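## Task

Using exactly three rods of three different colours (not the pink one), lay a straight end-to-end line whose total length equals the pink rod (9 cm). Colour gives length in cm: blue 1, magenta 2, grey 3, orange 4, lime 5, purple 6, red 7, green 8, pink 9, turquoise 10. All three rods must rest flat with ends touching or nearly so. No second train may exist, every rod outside the train must sit at least one rod-width from it, and the result must stay put with no help from the robot. Finish with both grippers open and withdrawn.

## Robot and tools

ROBOT. Two Kinova Gen3 seven-joint arms, named left_arm and right_arm, each carrying a Robotiq 2F-85 parallel gripper and a wrist camera. The names do not refer to image sides. Bases in the scene frame: left_arm at (+0.037, +0.435, 0) m, right_arm at (+0.039, -0.401, 0) m, both turned slightly about z.

FRAME. One shared scene frame, metres. Origin on the table surface midway between the arms; +x points out across the table, +z up, left_arm sits toward +y. Orientations are quaternions written w first (qw, qx, qy, qz). On each gripper, +z runs along the fingers away from the wrist and the pads close along its y axis. The reported end_effector_position is the point between the pads when shut; closed fingertips stick out about 19 mm past it (6 mm when fully open), and closing pushes the tips roughly 13 mm further out, so keep that clearance above the table.

ROW FORMAT. Every command row is 20 numbers: first left_arm x, y, z, qw, qx, qy, qz, then left_gripper position, force_limit, speed; then the same ten for right_arm and right_gripper. Both arms always appear. x, y, z and the quaternion are an absolute target pose for that gripper in the scene frame (not an offset). The three gripper numbers each lie in [-1, 1]. position: +1 is fully open (85 mm), about -0.8 brings the pads together, -1 squeezes until blocked. force_limit scales pad force (roughly 20 N at -1, 128 N at 0, 235 N at +1). speed scales finger travel (about 20 mm/s at -1, 85 at 0, 150 at +1); faster closes add a little force. Re-sending identical gripper numbers leaves the gripper alone; a 0 is a real command. force_limit or speed changes only apply after position changes by at least 0.01. To hold an arm still, repeat its last reported pose and gripper numbers every call, and repeat the same quaternion each row to keep orientation.

TOOLS.
execute_actions(actions): a list of actions; each action is a table of up to 15 rows, one row per 1/30 s step, the last row held to fill 15 steps. An empty list just reports state and images. Each step the target is clipped to 70 mm and 16 degrees from the current pose, so large targets need several actions. An action is rejected for both arms if any target lies over 0.6 m from that gripper's current position along any of its axes; if the first action fails this, nothing runs.
move(target, speed, blocking): target is one 20-number row (absolute poses); each gripper follows a straight path there, all arms finishing together, taking 0.5 to 10 s. speed is top path speed in m/s, 0.002 to 0.5 (default 0.25); rotation up to twice that in rad/s. Paths ignore obstacles and the other arm. Finger numbers are sent at the start. blocking=false returns after 0.5 s while motion continues; until its end is reported, other motion calls are refused, so use wait or stop.
wait(seconds): 0 to 10 s, arms keep their last command; returns early if a running move ends.
stop(): brakes a running move; fingers continue.
zoom_image(camera, region): enlarged crop of the latest image; region [x0, y0, x1, y1] in pixels, at most 504 by 504. Cameras: cam_head_left, cam_head_right, cam_left_wrist, cam_right_wrist, each 672x504.
read_manual(section): licence texts only.
finished_scene(scene): ends the current scene by its number and reports success; irreversible. Replying without any tool call ends everything.

RESULTS. A state line per arm gives gripper position and quaternion (may be off somewhat at long reach). Hand target lines show where the controller now steers. Step readings list positions; HELD marks steps where an arm's command was restrained. pose unreachable means the clearance check altered or blocked that arm. A move adds a move: line with its ending (done, off_target, moving, held, fault), any limits (paced = target clipped; held = some steps blocked, after which the arm may speed up sharply), and each gripper's distance to target. object_status: 0 moving, 1 blocked while opening, 2 blocked while closing (a grip), 3 reached the command or pads met. position_measured is in counts: 3 fully open, ~78 is 60 mm, ~130 is 40 mm, ~180 is 20 mm, ~230 pads touching.

GRIPPING. Close with position -1, keep sending it, and confirm object_status 2. If the object slips, fingers re-close by themselves except after a grip at force_limit -1, where status stays 2 even if lost. To soften a grip, open first.

CAUTIONS. Keep everything on the table; nothing may fall off. Approach slowly: faster moves and targets set past a contact hit and press harder. Joint load limits are 49.1 N m (first four joints) and 30.9 N m (wrist); reaching one halts that arm for 10 s. Holding loads warms motors; a MOTOR HOT warning starts at 60 °C and at 75 °C the arm sags (OVER-TEMPERATURE FAULT). Never let the arms collide or press each other. Occasional tugs on held items or pushes on loose ones can occur. The robot keeps its last command while you compose a reply. Rods must end resting on their own, so release and lift away before finishing.

Each tool is called after "Call:" as a command line: name --argument value for each argument, lists and objects as JSON in quotes; but a table of rows of numbers goes row by row, as --pt "numbers of a row", without its own name.

## Session

Call:
execute_actions --actions '[]'

Scene clock: 0.00 s.
left_arm: end_effector_position=(+0.2428, +0.5148, +0.2679) position_measured=3 object_status=3 end_effector_quat_wxyz=(+0.255, +0.939, -0.028, +0.230) | right_arm: end_effector_position=(+0.4531, -0.4891, +0.1804) position_measured=3 object_status=3 end_effector_quat_wxyz=(+0.111, -0.161, +0.733, -0.652)
Joint positions: left_arm=[-0.821  0.021 -0.603  2.241  0.557  1.392  3.045] | right_arm=[-1.004  0.968  0.27   2.157  1.233  1.245  0.152]
Joint velocities: left_arm=[ 0.001 -0.001 -0.002 -0.    -0.001  0.002 -0.   ] | right_arm=[ 0.     0.001  0.001  0.001 -0.    -0.     0.   ]
Motor temperatures (°C, as the motors report them): left_arm=[34 32 33 33 34 41 37] | right_arm=[34 30 31 30 43 44 37]
Hand target (left_arm): +0.243, +0.515, +0.268; +0.255, +0.939, -0.028, +0.230
Hand target (right_arm): +0.453, -0.489, +0.180; +0.111, -0.161, +0.733, -0.652

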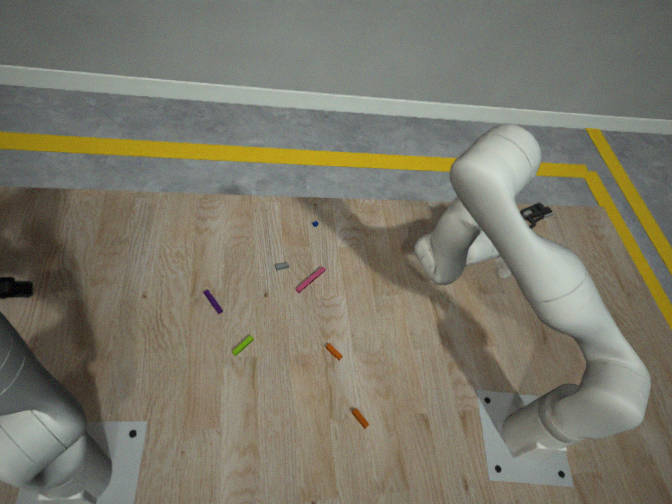

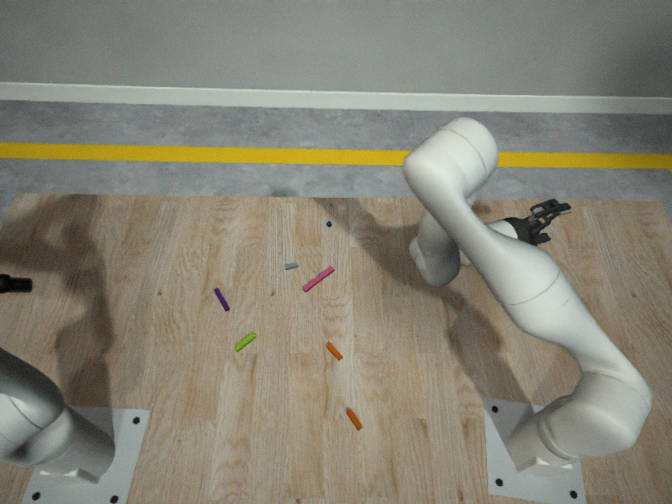

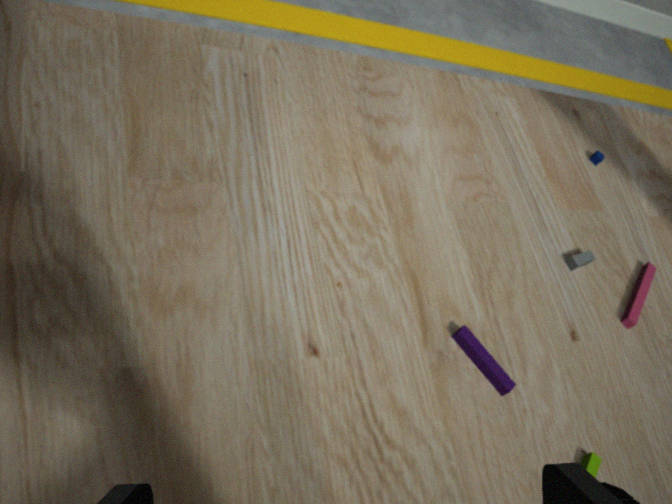

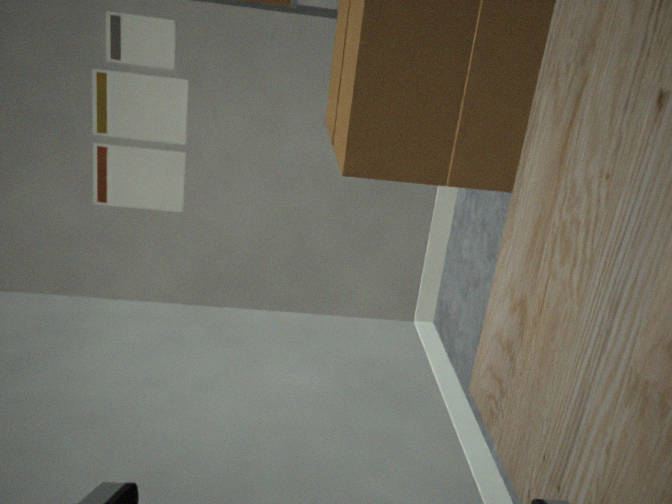

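Call:
zoom_image --camera "cam_head_left" --region '[180, 200, 420, 504]'

Call:
zoom_image --camera "cam_head_right" --region '[180, 200, 420, 504]'

Region (180, 200, 420, 504) of cam_head_left's 672x504 image, scaled by 1.658, with more detail than that image has; it fills the left 398 columns of this view, and the rest is white.

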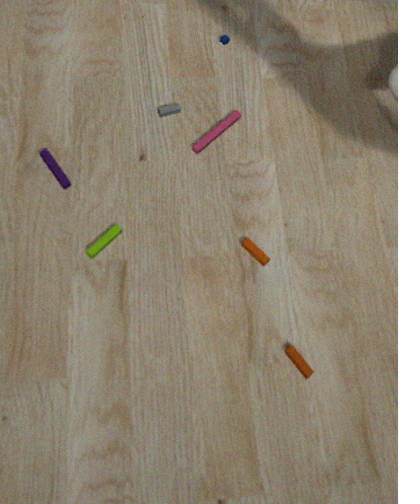

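Region (180, 200, 420, 504) of cam_head_right's 672x504 image, scaled by 1.658, with more detail than that image has; it fills the left 398 columns of this view, and the rest is white.

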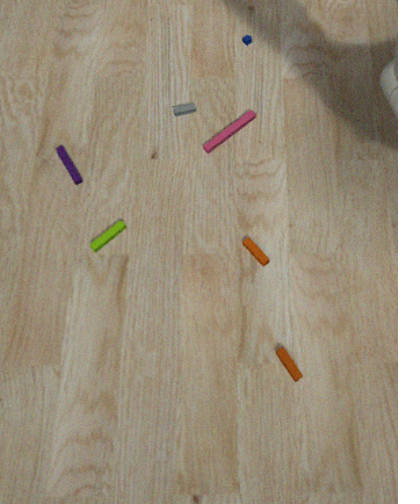

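Call:
move --target '[0.38,0.08,0.33,0,1,0,0,1,-0.8,0, 0.4531,-0.4891,0.1804,0.111,-0.161,0.733,-0.652,1,0,0]' --speed 0.35

Scene clock: 7.87 s.
left_arm: end_effector_position=(+0.3801, +0.0806, +0.3303) position_measured=3 object_status=3 end_effector_quat_wxyz=(+0.000, +1.000, +0.001, -0.001) | right_arm: end_effector_position=(+0.4531, -0.4891, +0.1804) position_measured=3 object_status=3 end_effector_quat_wxyz=(+0.111, -0.161, +0.733, -0.652)
Joint positions: left_arm=[ 0.229  0.534  0.831  1.226 -0.384  1.539  5.777] | right_arm=[-1.004  0.968  0.27   2.156  1.232  1.246  0.153]
Joint velocities: left_arm=[ 0.005  0.003  0.002 -0.001 -0.001  0.     0.001] | right_arm=[-0.001  0.001 -0.001  0.    -0.     0.     0.   ]
Motor temperatures (°C, as the motors report them): left_arm=[34 32 33 33 34 41 37] | right_arm=[34 30 31 30 43 45 37]
Hand target (left_arm): +0.380, +0.080, +0.330; +0.000, +1.000, +0.001, -0.001
Hand target (right_arm): +0.453, -0.489, +0.180; +0.111, -0.161, +0.733, -0.652
Off the commanded pose (left_arm): 0.001 m, 0 deg.
Off the commanded pose (right_arm): 0.000 m, 0 deg.
move: done; limits=paced

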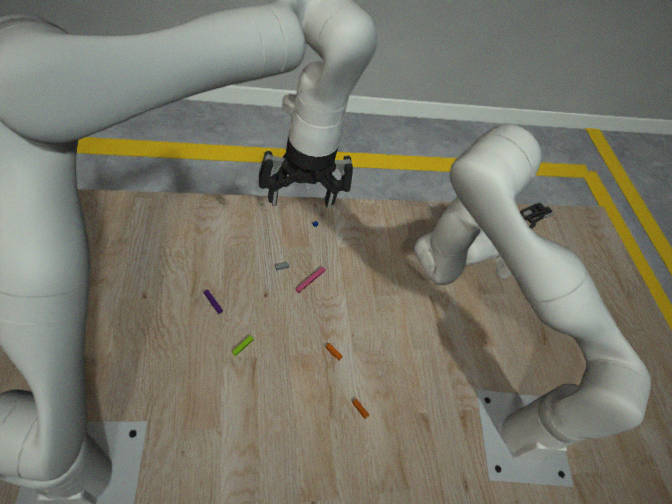

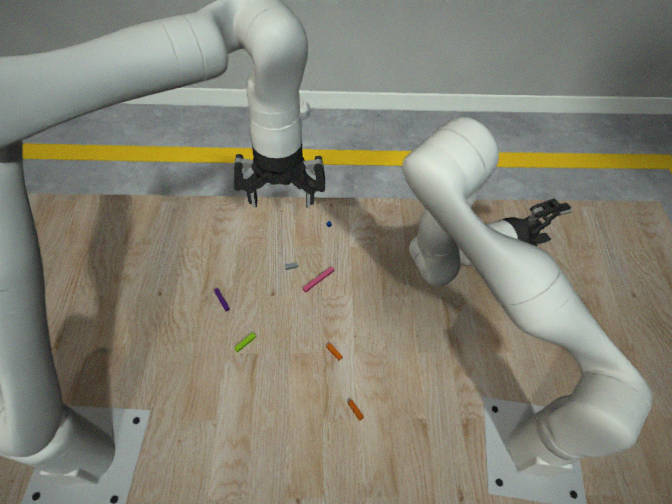

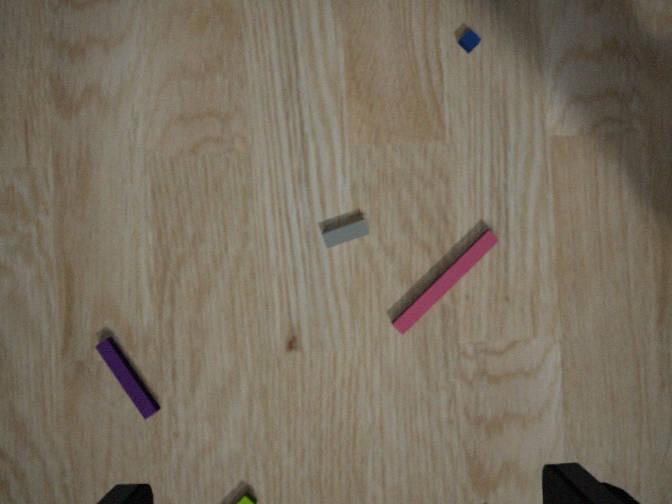

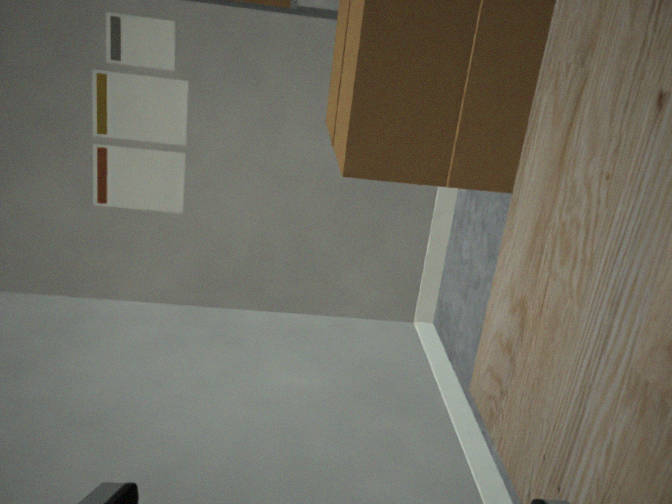

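Call:
zoom_image --camera "cam_left_wrist" --region '[300, 0, 560, 260]'

Region (300, 0, 560, 260) of cam_left_wrist's 672x504 image, scaled by 1.938.

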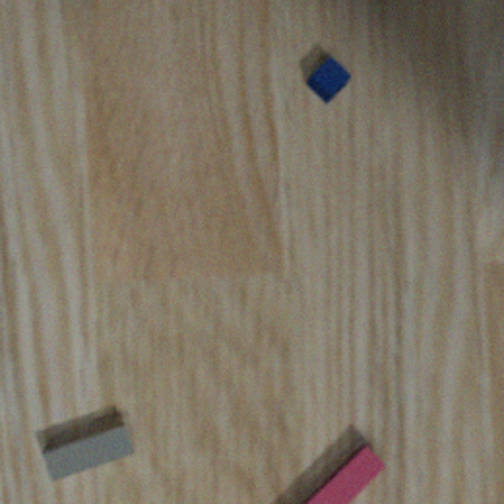

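Call:
move --target '[0.576,-0.019,0.10,0,0.9239,-0.3827,0,-0.1,-0.8,0, 0.4531,-0.4891,0.1804,0.111,-0.161,0.733,-0.652,1,0,0]' --speed 0.35

Scene clock: 12.37 s.
left_arm: end_effector_position=(+0.5773, -0.0179, +0.1011) position_measured=141 object_status=3 end_effector_quat_wxyz=(+0.000, +0.924, -0.382, +0.000) | right_arm: end_effector_position=(+0.4531, -0.4891, +0.1804) position_measured=3 object_status=3 end_effector_quat_wxyz=(+0.111, -0.161, +0.733, -0.652)
Joint positions: left_arm=[ 0.453  1.255  0.793  0.485 -0.744  1.533  4.786] | right_arm=[-1.004  0.968  0.27   2.156  1.232  1.246  0.153]
Joint velocities: left_arm=[ 0.013  0.014  0.001 -0.019  0.001  0.007 -0.003] | right_arm=[-0.     0.001 -0.    -0.    -0.    -0.    -0.   ]
Motor temperatures (°C, as the motors report them): left_arm=[34 32 33 33 34 41 37] | right_arm=[34 30 31 30 43 45 37]
Hand target (left_arm): +0.577, -0.019, +0.100; +0.001, +0.924, -0.382, -0.000
Hand target (right_arm): +0.453, -0.489, +0.180; +0.111, -0.161, +0.733, -0.652
Off the commanded pose (left_arm): 0.002 m, 0 deg.
Off the commanded pose (right_arm): 0.000 m, 0 deg.
move: done

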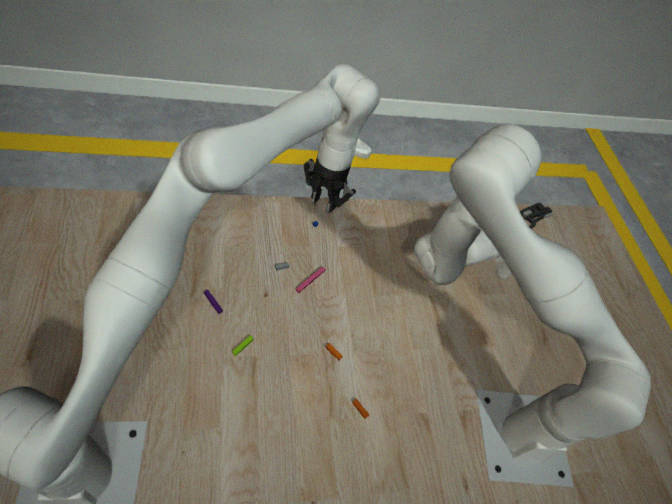

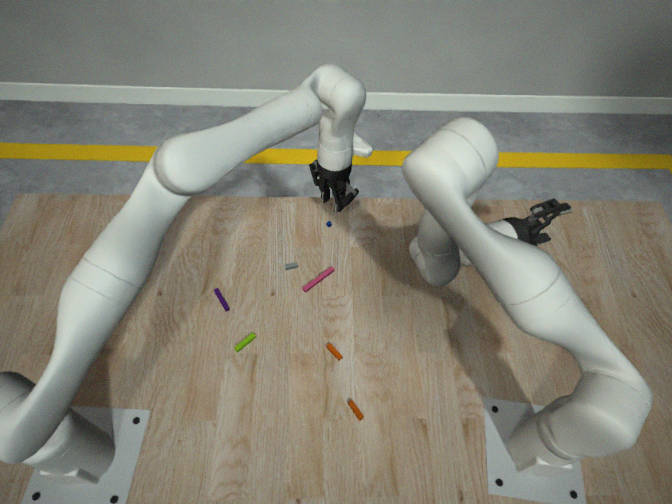

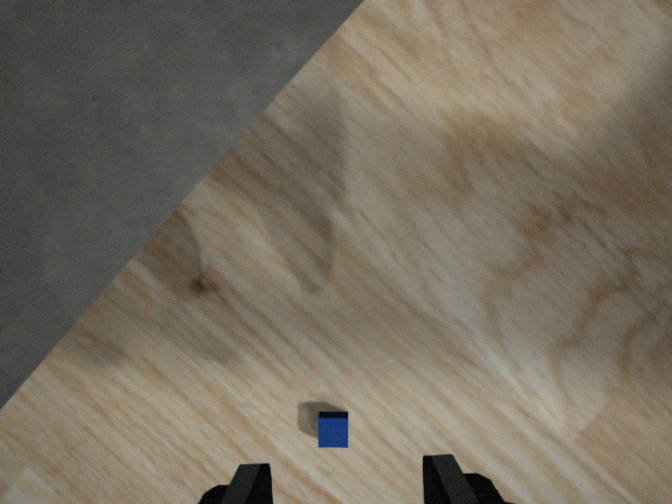

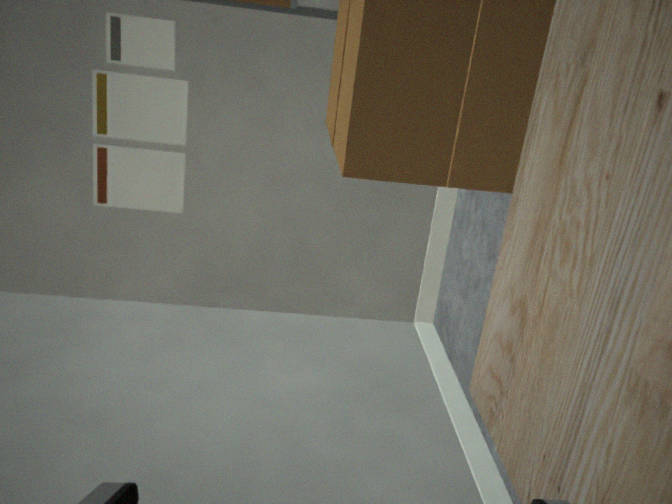

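Call:
move --target '[0.579,-0.015,0.032,0,0.9135,-0.4067,0,-0.3,-0.8,0, 0.4531,-0.4891,0.1804,0.111,-0.161,0.733,-0.652,1,0,0]' --speed 0.12

Scene clock: 14.90 s.
left_arm: end_effector_position=(+0.5791, -0.0151, +0.0320) position_measured=167 object_status=3 end_effector_quat_wxyz=(-0.000, +0.914, -0.407, +0.000) | right_arm: end_effector_position=(+0.4531, -0.4891, +0.1804) position_measured=3 object_status=3 end_effector_quat_wxyz=(+0.111, -0.161, +0.733, -0.652)
Joint positions: left_arm=[ 0.423  1.321  0.783  0.585 -0.767  1.397  4.769] | right_arm=[-1.004  0.968  0.27   2.156  1.232  1.246  0.153]
Joint velocities: left_arm=[-0.002 -0.001 -0.001 -0.     0.    -0.001 -0.   ] | right_arm=[-0.     0.001  0.001  0.    -0.001  0.    -0.   ]
Motor temperatures (°C, as the motors report them): left_arm=[34 32 33 33 34 41 37] | right_arm=[34 30 31 30 43 45 37]
Hand target (left_arm): +0.579, -0.015, +0.032; -0.000, +0.914, -0.407, +0.000
Hand target (right_arm): +0.453, -0.489, +0.180; +0.111, -0.161, +0.733, -0.652
Off the commanded pose (left_arm): 0.000 m, 0 deg.
Off the commanded pose (right_arm): 0.000 m, 0 deg.
move: done

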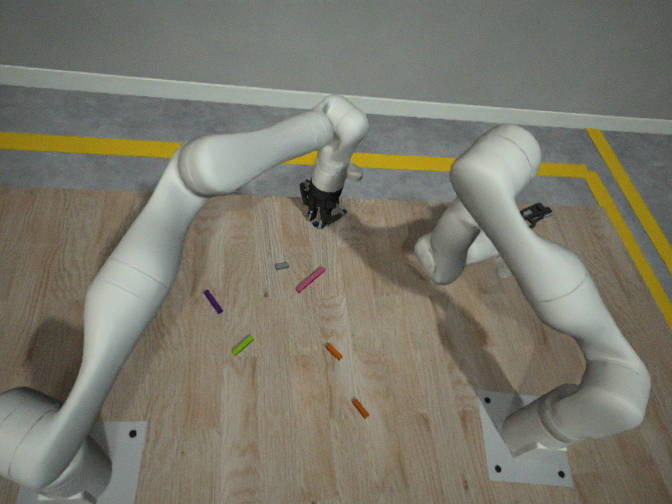

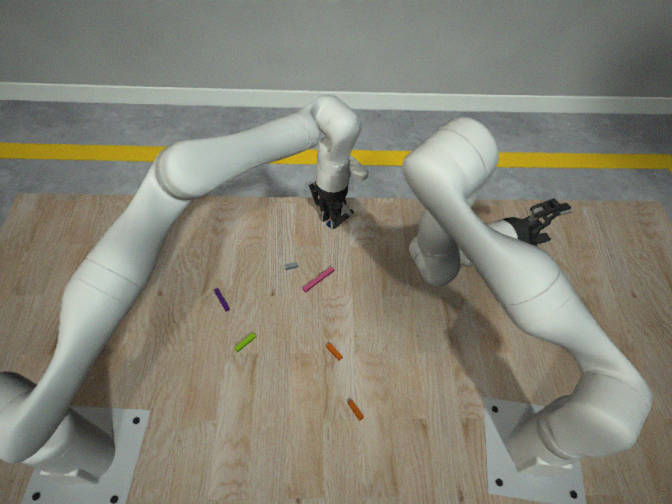

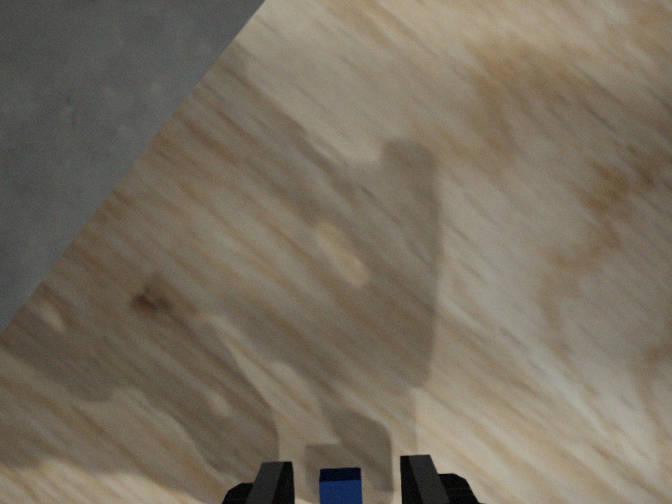

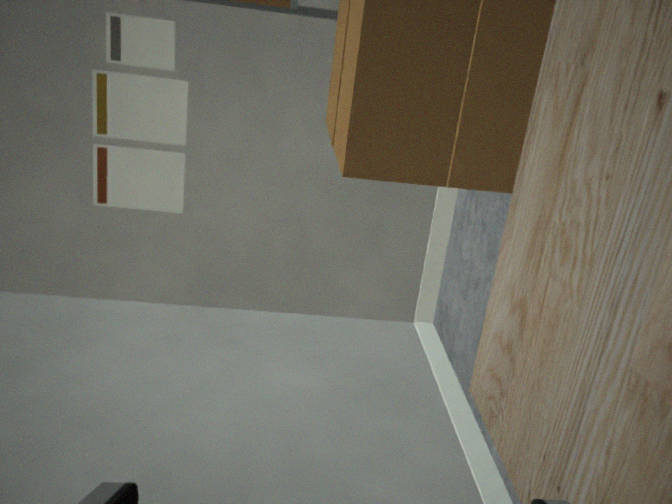

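Call:
zoom_image --camera "cam_left_wrist" --region '[250, 404, 450, 504]'

Call:
zoom_image --camera "cam_head_left" --region '[280, 170, 370, 250]'

Region (250, 404, 450, 504) of cam_left_wrist's 672x504 image, scaled by 2.520.

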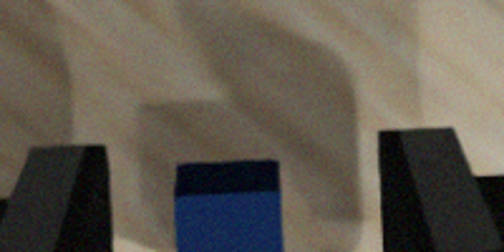

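Region (280, 170, 370, 250) of cam_head_left's 672x504 image, scaled by 5.600, with more detail than that image has.

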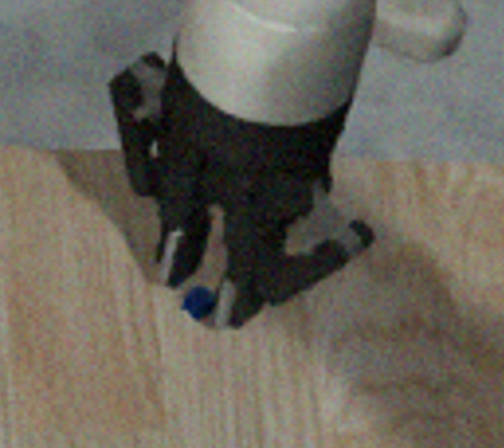

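Call:
execute_actions --actions '[[[0.5795,-0.0146,0.030,0,0.9135,-0.4067,0,-0.3,-0.8,0, 0.4531,-0.4891,0.1804,0.111,-0.161,0.733,-0.652,1,0,0],[0.5798,-0.0143,0.029,0,0.9135,-0.4067,0,-0.3,-0.8,0, 0.4531,-0.4891,0.1804,0.111,-0.161,0.733,-0.652,1,0,0],[0.5801,-0.014,0.028,0,0.9135,-0.4067,0,-0.3,-0.8,0, 0.4531,-0.4891,0.1804,0.111,-0.161,0.733,-0.652,1,0,0],[0.5801,-0.014,0.027,0,0.9135,-0.4067,0,-0.3,-0.8,0, 0.4531,-0.4891,0.1804,0.111,-0.161,0.733,-0.652,1,0,0],[0.5801,-0.014,0.026,0,0.9135,-0.4067,0,-0.3,-0.8,0, 0.4531,-0.4891,0.1804,0.111,-0.161,0.733,-0.652,1,0,0],[0.5801,-0.014,0.025,0,0.9135,-0.4067,0,-0.3,-0.8,0, 0.4531,-0.4891,0.1804,0.111,-0.161,0.733,-0.652,1,0,0]],[[0.5801,-0.014,0.025,0,0.9135,-0.4067,0,-1,-0.8,-0.5, 0.4531,-0.4891,0.1804,0.111,-0.161,0.733,-0.652,1,0,0]]]'

Scene clock: 17.50 s.
left_arm: end_effector_position=(+0.5801, -0.0140, +0.0251) position_measured=208 object_status=0 end_effector_quat_wxyz=(+0.000, +0.914, -0.407, +0.000) | right_arm: end_effector_position=(+0.4531, -0.4891, +0.1804) position_measured=3 object_status=3 end_effector_quat_wxyz=(+0.111, -0.161, +0.733, -0.652)
Joint positions: left_arm=[ 0.419  1.329  0.781  0.589 -0.769  1.385  4.769] | right_arm=[-1.004  0.968  0.27   2.156  1.232  1.246  0.153]
Joint velocities: left_arm=[ 0.001  0.001 -0.001 -0.     0.    -0.001 -0.   ] | right_arm=[ 0.001  0.001 -0.    -0.001  0.     0.    -0.   ]
Motor temperatures (°C, as the motors report them): left_arm=[34 32 33 33 34 41 37] | right_arm=[34 30 31 30 43 45 37]
Hand target (left_arm): +0.580, -0.014, +0.025; -0.000, +0.914, -0.407, +0.000
Hand target (right_arm): +0.453, -0.489, +0.180; +0.111, -0.161, +0.733, -0.652
Off the commanded pose (left_arm): 0.000 m, 0 deg.
Off the commanded pose (right_arm): 0.000 m, 0 deg.
Step readings (end_effector_position; steps 1 to 15: 1st action; 16 to 30: 2nd action):
0: left_arm (+0.5792, -0.0151, +0.0320) | right_arm (+0.4531, -0.4891, +0.1804)
1: left_arm (+0.5792, -0.0149, +0.0316) | right_arm (+0.4531, -0.4891, +0.1804)
2: left_arm (+0.5795, -0.0148, +0.0305) | right_arm (+0.4531, -0.4891, +0.1804)
4: left_arm (+0.5800, -0.0141, +0.0282) | right_arm (+0.4531, -0.4891, +0.1804)
8: left_arm (+0.5801, -0.0140, +0.0251) | right_arm (+0.4531, -0.4891, +0.1804)
15: left_arm (+0.5801, -0.0140, +0.0250) | right_arm (+0.4531, -0.4891, +0.1804)
16: left_arm (+0.5801, -0.0140, +0.0250) | right_arm (+0.4531, -0.4891, +0.1804)
17: left_arm (+0.5801, -0.0140, +0.0250) | right_arm (+0.4531, -0.4891, +0.1804)
19: left_arm (+0.5801, -0.0140, +0.0250) | right_arm (+0.4531, -0.4891, +0.1804)
23: left_arm (+0.5801, -0.0140, +0.0250) | right_arm (+0.4531, -0.4891, +0.1804)
30: end_effector_position above

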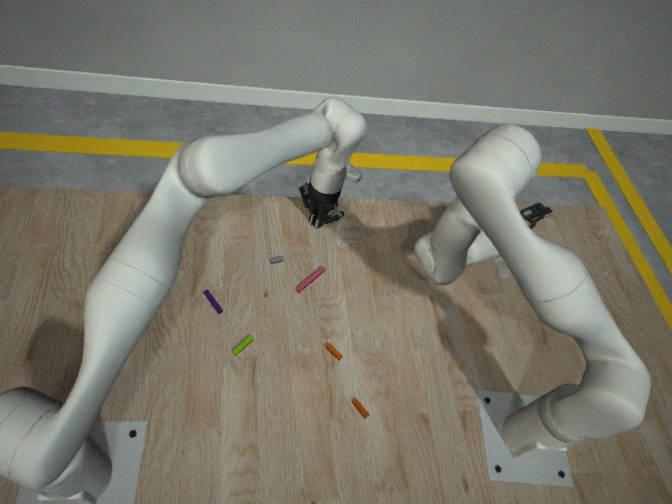

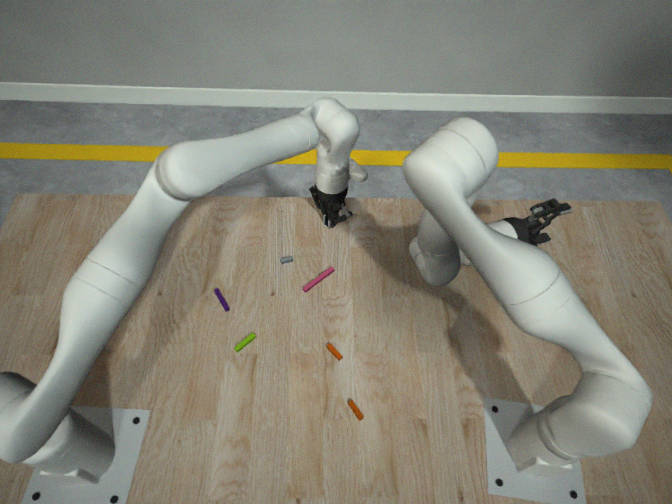

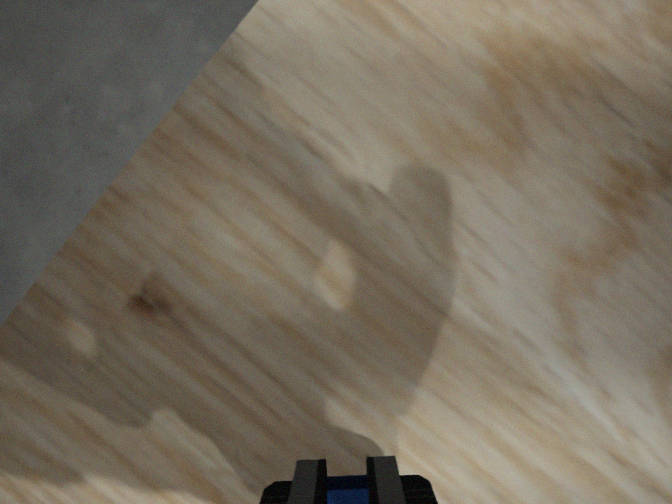

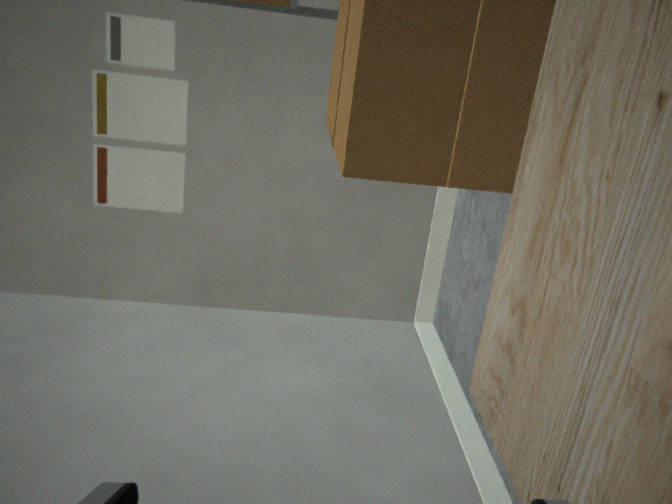

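Call:
execute_actions --actions '[[[0.5801,-0.014,0.026,0,0.9135,-0.4067,0,-1,-0.8,-0.5, 0.4531,-0.4891,0.1804,0.111,-0.161,0.733,-0.652,1,0,0],[0.5801,-0.014,0.027,0,0.9135,-0.4067,0,-1,-0.8,-0.5, 0.4531,-0.4891,0.1804,0.111,-0.161,0.733,-0.652,1,0,0],[0.5801,-0.014,0.029,0,0.9135,-0.4067,0,-1,-0.8,-0.5, 0.4531,-0.4891,0.1804,0.111,-0.161,0.733,-0.652,1,0,0],[0.5801,-0.014,0.031,0,0.9135,-0.4067,0,-1,-0.8,-0.5, 0.4531,-0.4891,0.1804,0.111,-0.161,0.733,-0.652,1,0,0],[0.5801,-0.014,0.034,0,0.9135,-0.4067,0,-1,-0.8,-0.5, 0.4531,-0.4891,0.1804,0.111,-0.161,0.733,-0.652,1,0,0],[0.5801,-0.014,0.037,0,0.9135,-0.4067,0,-1,-0.8,-0.5, 0.4531,-0.4891,0.1804,0.111,-0.161,0.733,-0.652,1,0,0],[0.5801,-0.014,0.040,0,0.9135,-0.4067,0,-1,-0.8,-0.5, 0.4531,-0.4891,0.1804,0.111,-0.161,0.733,-0.652,1,0,0]]]'

Call:
move --target '[0.465,0.113,0.07,0,0.766,-0.6428,0,-1,-0.8,-0.5, 0.4531,-0.4891,0.1804,0.111,-0.161,0.733,-0.652,1,0,0]' --speed 0.3

Scene clock: 19.47 s.
left_arm: end_effector_position=(+0.5801, -0.0140, +0.0400) position_measured=208 object_status=2 end_effector_quat_wxyz=(+0.000, +0.914, -0.407, -0.000) | right_arm: end_effector_position=(+0.4531, -0.4891, +0.1804) position_measured=3 object_status=3 end_effector_quat_wxyz=(+0.111, -0.161, +0.733, -0.652)
Joint positions: left_arm=[ 0.422  1.312  0.785  0.577 -0.764  1.411  4.763] | right_arm=[-1.004  0.968  0.27   2.156  1.232  1.246  0.153]
Joint velocities: left_arm=[ 0.     0.     0.001  0.    -0.    -0.     0.   ] | right_arm=[-0.    -0.     0.001 -0.    -0.    -0.     0.   ]
Motor temperatures (°C, as the motors report them): left_arm=[34 33 33 33 34 41 37] | right_arm=[34 30 31 30 43 45 37]
Hand target (left_arm): +0.580, -0.014, +0.040; +0.000, +0.914, -0.407, -0.000
Hand target (right_arm): +0.453, -0.489, +0.180; +0.111, -0.161, +0.733, -0.652
Off the commanded pose (left_arm): 0.000 m, 0 deg.
Off the commanded pose (right_arm): 0.000 m, 0 deg.
Step readings (end_effector_position):
0: left_arm (+0.5801, -0.0140, +0.0251) | right_arm (+0.4531, -0.4891, +0.1804)
1: left_arm (+0.5801, -0.0140, +0.0253) | right_arm (+0.4531, -0.4891, +0.1804)
2: left_arm (+0.5801, -0.0140, +0.0259) | right_arm (+0.4531, -0.4891, +0.1804)
4: left_arm (+0.5800, -0.0140, +0.0286) | right_arm (+0.4531, -0.4891, +0.1804)
8: left_arm (+0.5799, -0.0140, +0.0384) | right_arm (+0.4531, -0.4891, +0.1804)
15: end_effector_position above

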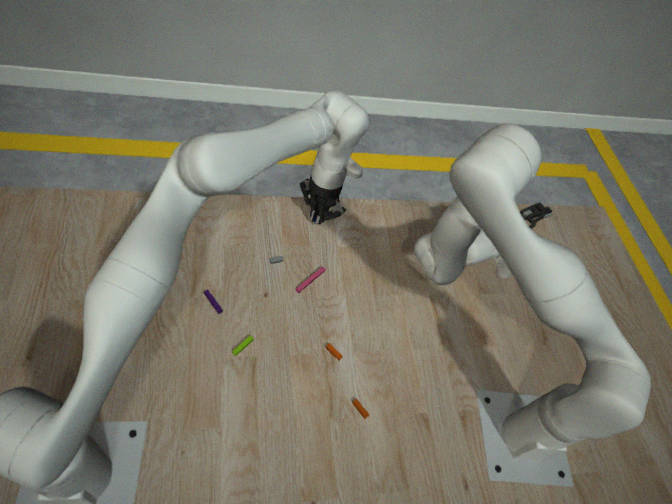

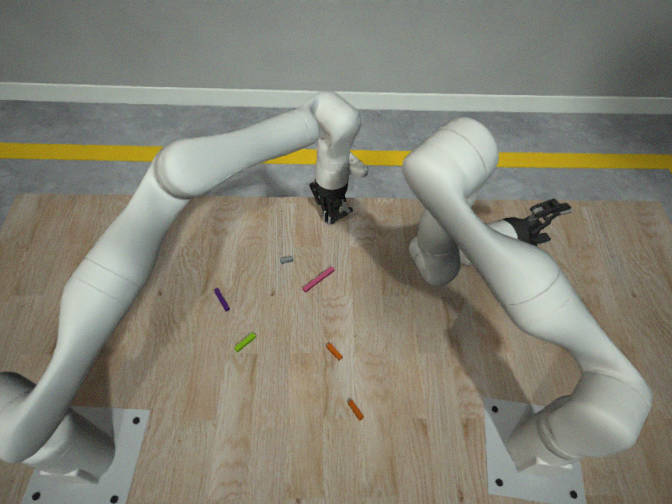

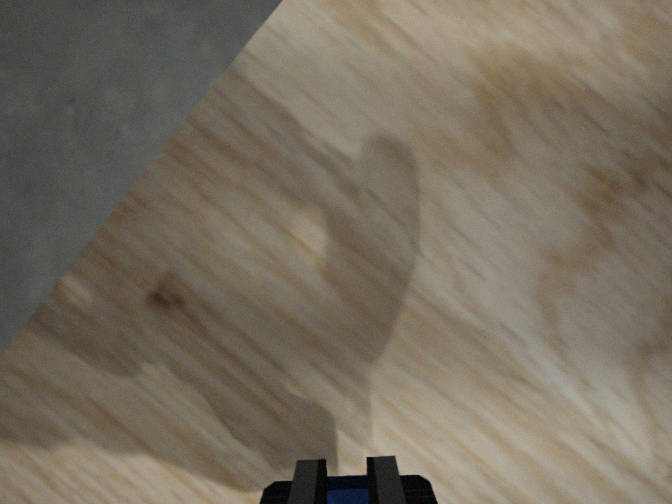

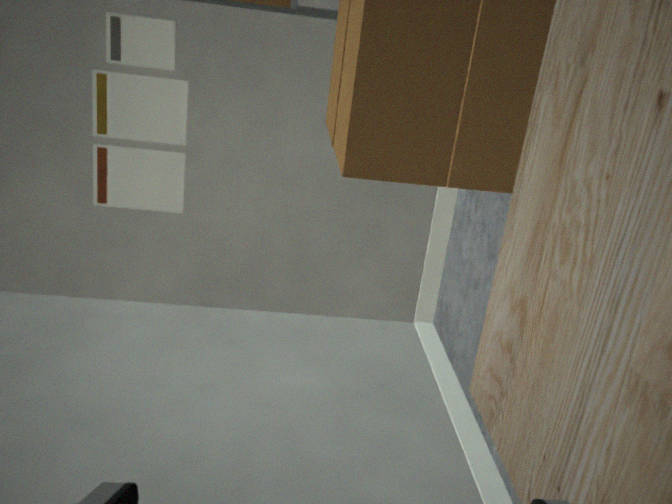

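Scene clock: 21.00 s.
left_arm: end_effector_position=(+0.4648, +0.1126, +0.0696) position_measured=208 object_status=2 end_effector_quat_wxyz=(-0.001, +0.766, -0.643, -0.000) | right_arm: end_effector_position=(+0.4531, -0.4891, +0.1804) position_measured=3 object_status=3 end_effector_quat_wxyz=(+0.111, -0.161, +0.733, -0.652)
Joint positions: left_arm=[ 0.061  0.968  0.903  1.517 -0.831  1.072  4.547] | right_arm=[-1.004  0.968  0.27   2.156  1.232  1.246  0.153]
Joint velocities: left_arm=[-0.004 -0.003  0.002  0.001  0.    -0.001 -0.   ] | right_arm=[ 0.  0.  0. -0.  0. -0.  0.]
Motor temperatures (°C, as the motors report them): left_arm=[34 33 33 33 34 41 37] | right_arm=[34 30 31 30 43 45 37]
Hand target (left_arm): +0.465, +0.113, +0.070; -0.001, +0.766, -0.643, +0.000
Hand target (right_arm): +0.453, -0.489, +0.180; +0.111, -0.161, +0.733, -0.652
Off the commanded pose (left_arm): 0.001 m, 0 deg.
Off the commanded pose (right_arm): 0.000 m, 0 deg.
move: done

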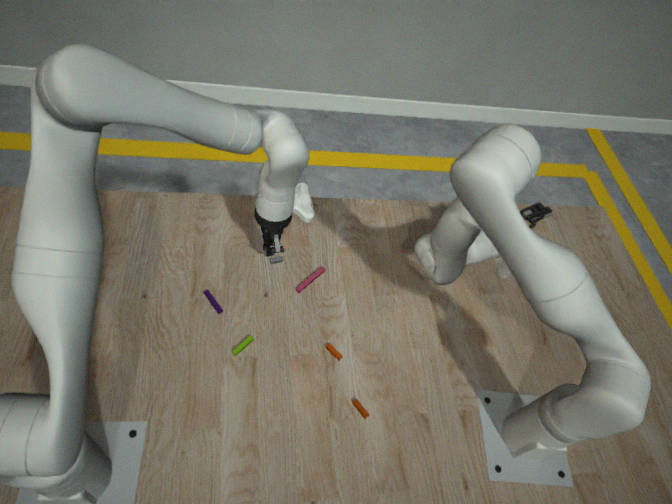

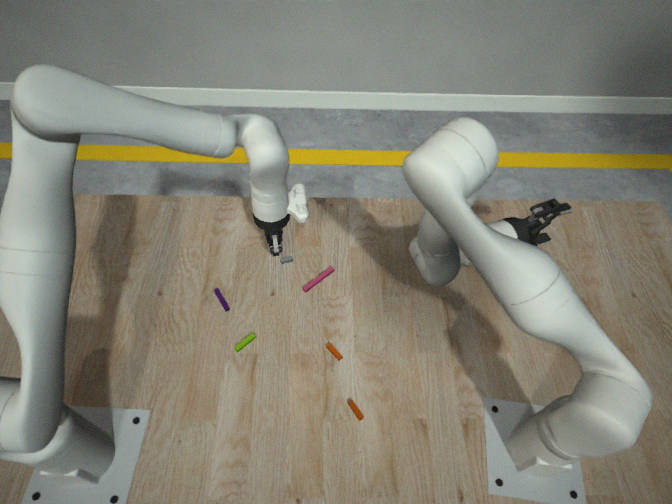

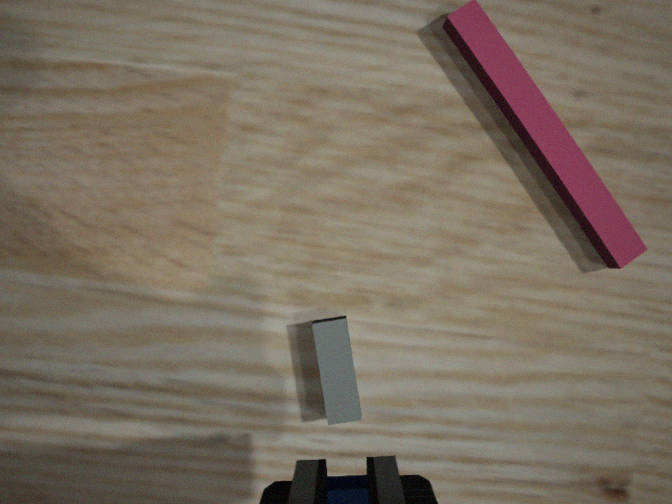

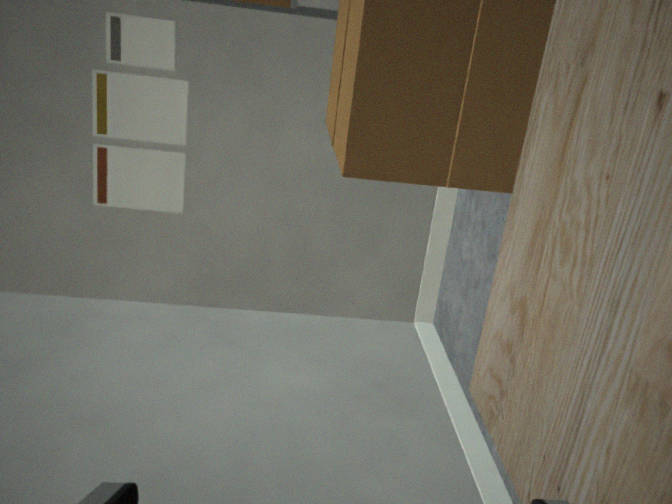

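Call:
move --target '[0.463,0.1147,0.027,0,0.7986,-0.6018,0,-1,-0.8,-0.5, 0.4531,-0.4891,0.1804,0.111,-0.161,0.733,-0.652,1,0,0]' --speed 0.07

Scene clock: 22.93 s.
left_arm: end_effector_position=(+0.4632, +0.1147, +0.0270) position_measured=208 object_status=2 end_effector_quat_wxyz=(-0.000, +0.799, -0.602, +0.000) | right_arm: end_effector_position=(+0.4531, -0.4891, +0.1804) position_measured=3 object_status=3 end_effector_quat_wxyz=(+0.111, -0.161, +0.733, -0.652)
Joint positions: left_arm=[ 0.083  1.016  0.835  1.551 -0.865  0.976  4.677] | right_arm=[-1.004  0.968  0.27   2.156  1.232  1.246  0.153]
Joint velocities: left_arm=[ 0.004  0.002  0.001  0.    -0.    -0.001  0.   ] | right_arm=[ 0.001  0.     0.001 -0.    -0.001 -0.     0.   ]
Motor temperatures (°C, as the motors report them): left_arm=[34 33 33 33 34 41 37] | right_arm=[34 30 31 30 43 45 37]
Hand target (left_arm): +0.463, +0.115, +0.027; -0.000, +0.799, -0.602, +0.000
Hand target (right_arm): +0.453, -0.489, +0.180; +0.111, -0.161, +0.733, -0.652
Off the commanded pose (left_arm): 0.000 m, 0 deg.
Off the commanded pose (right_arm): 0.000 m, 0 deg.
move: done

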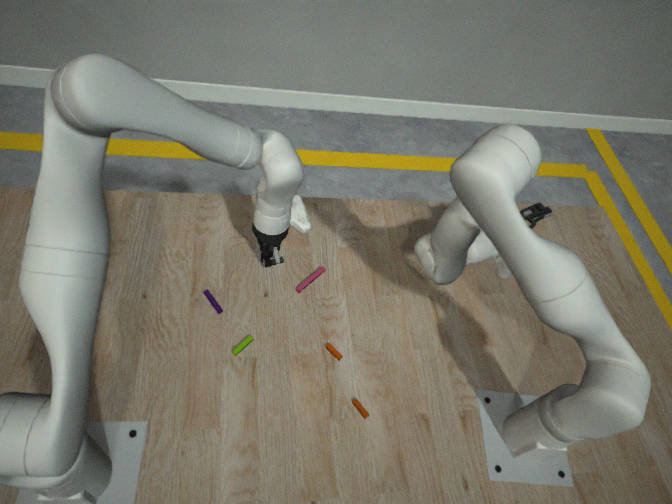

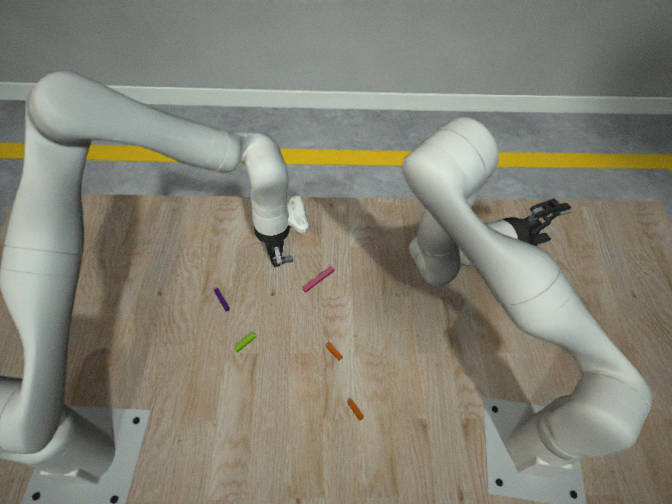

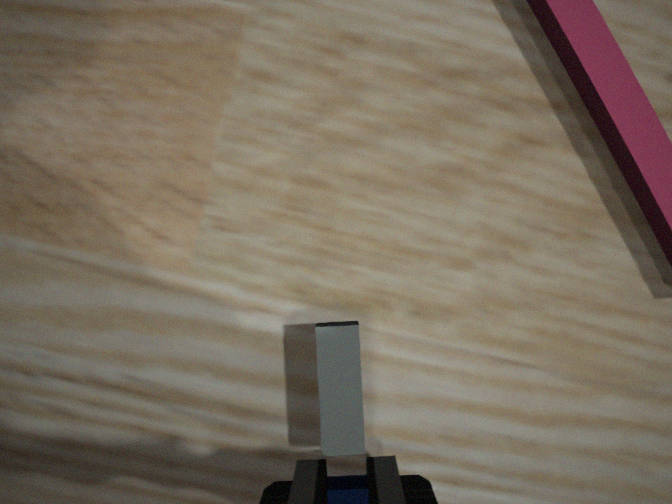

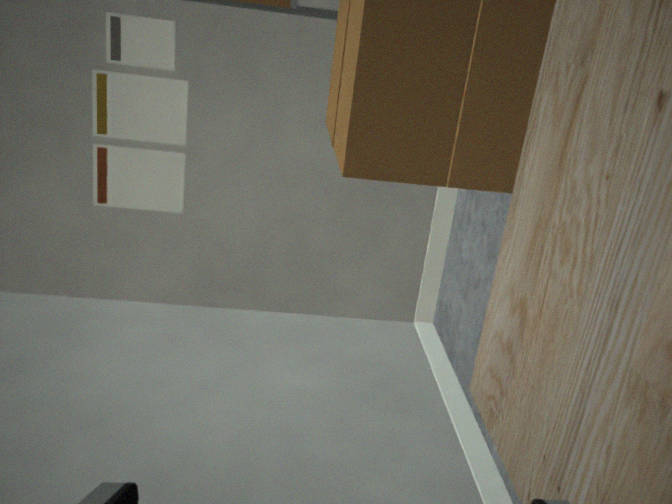

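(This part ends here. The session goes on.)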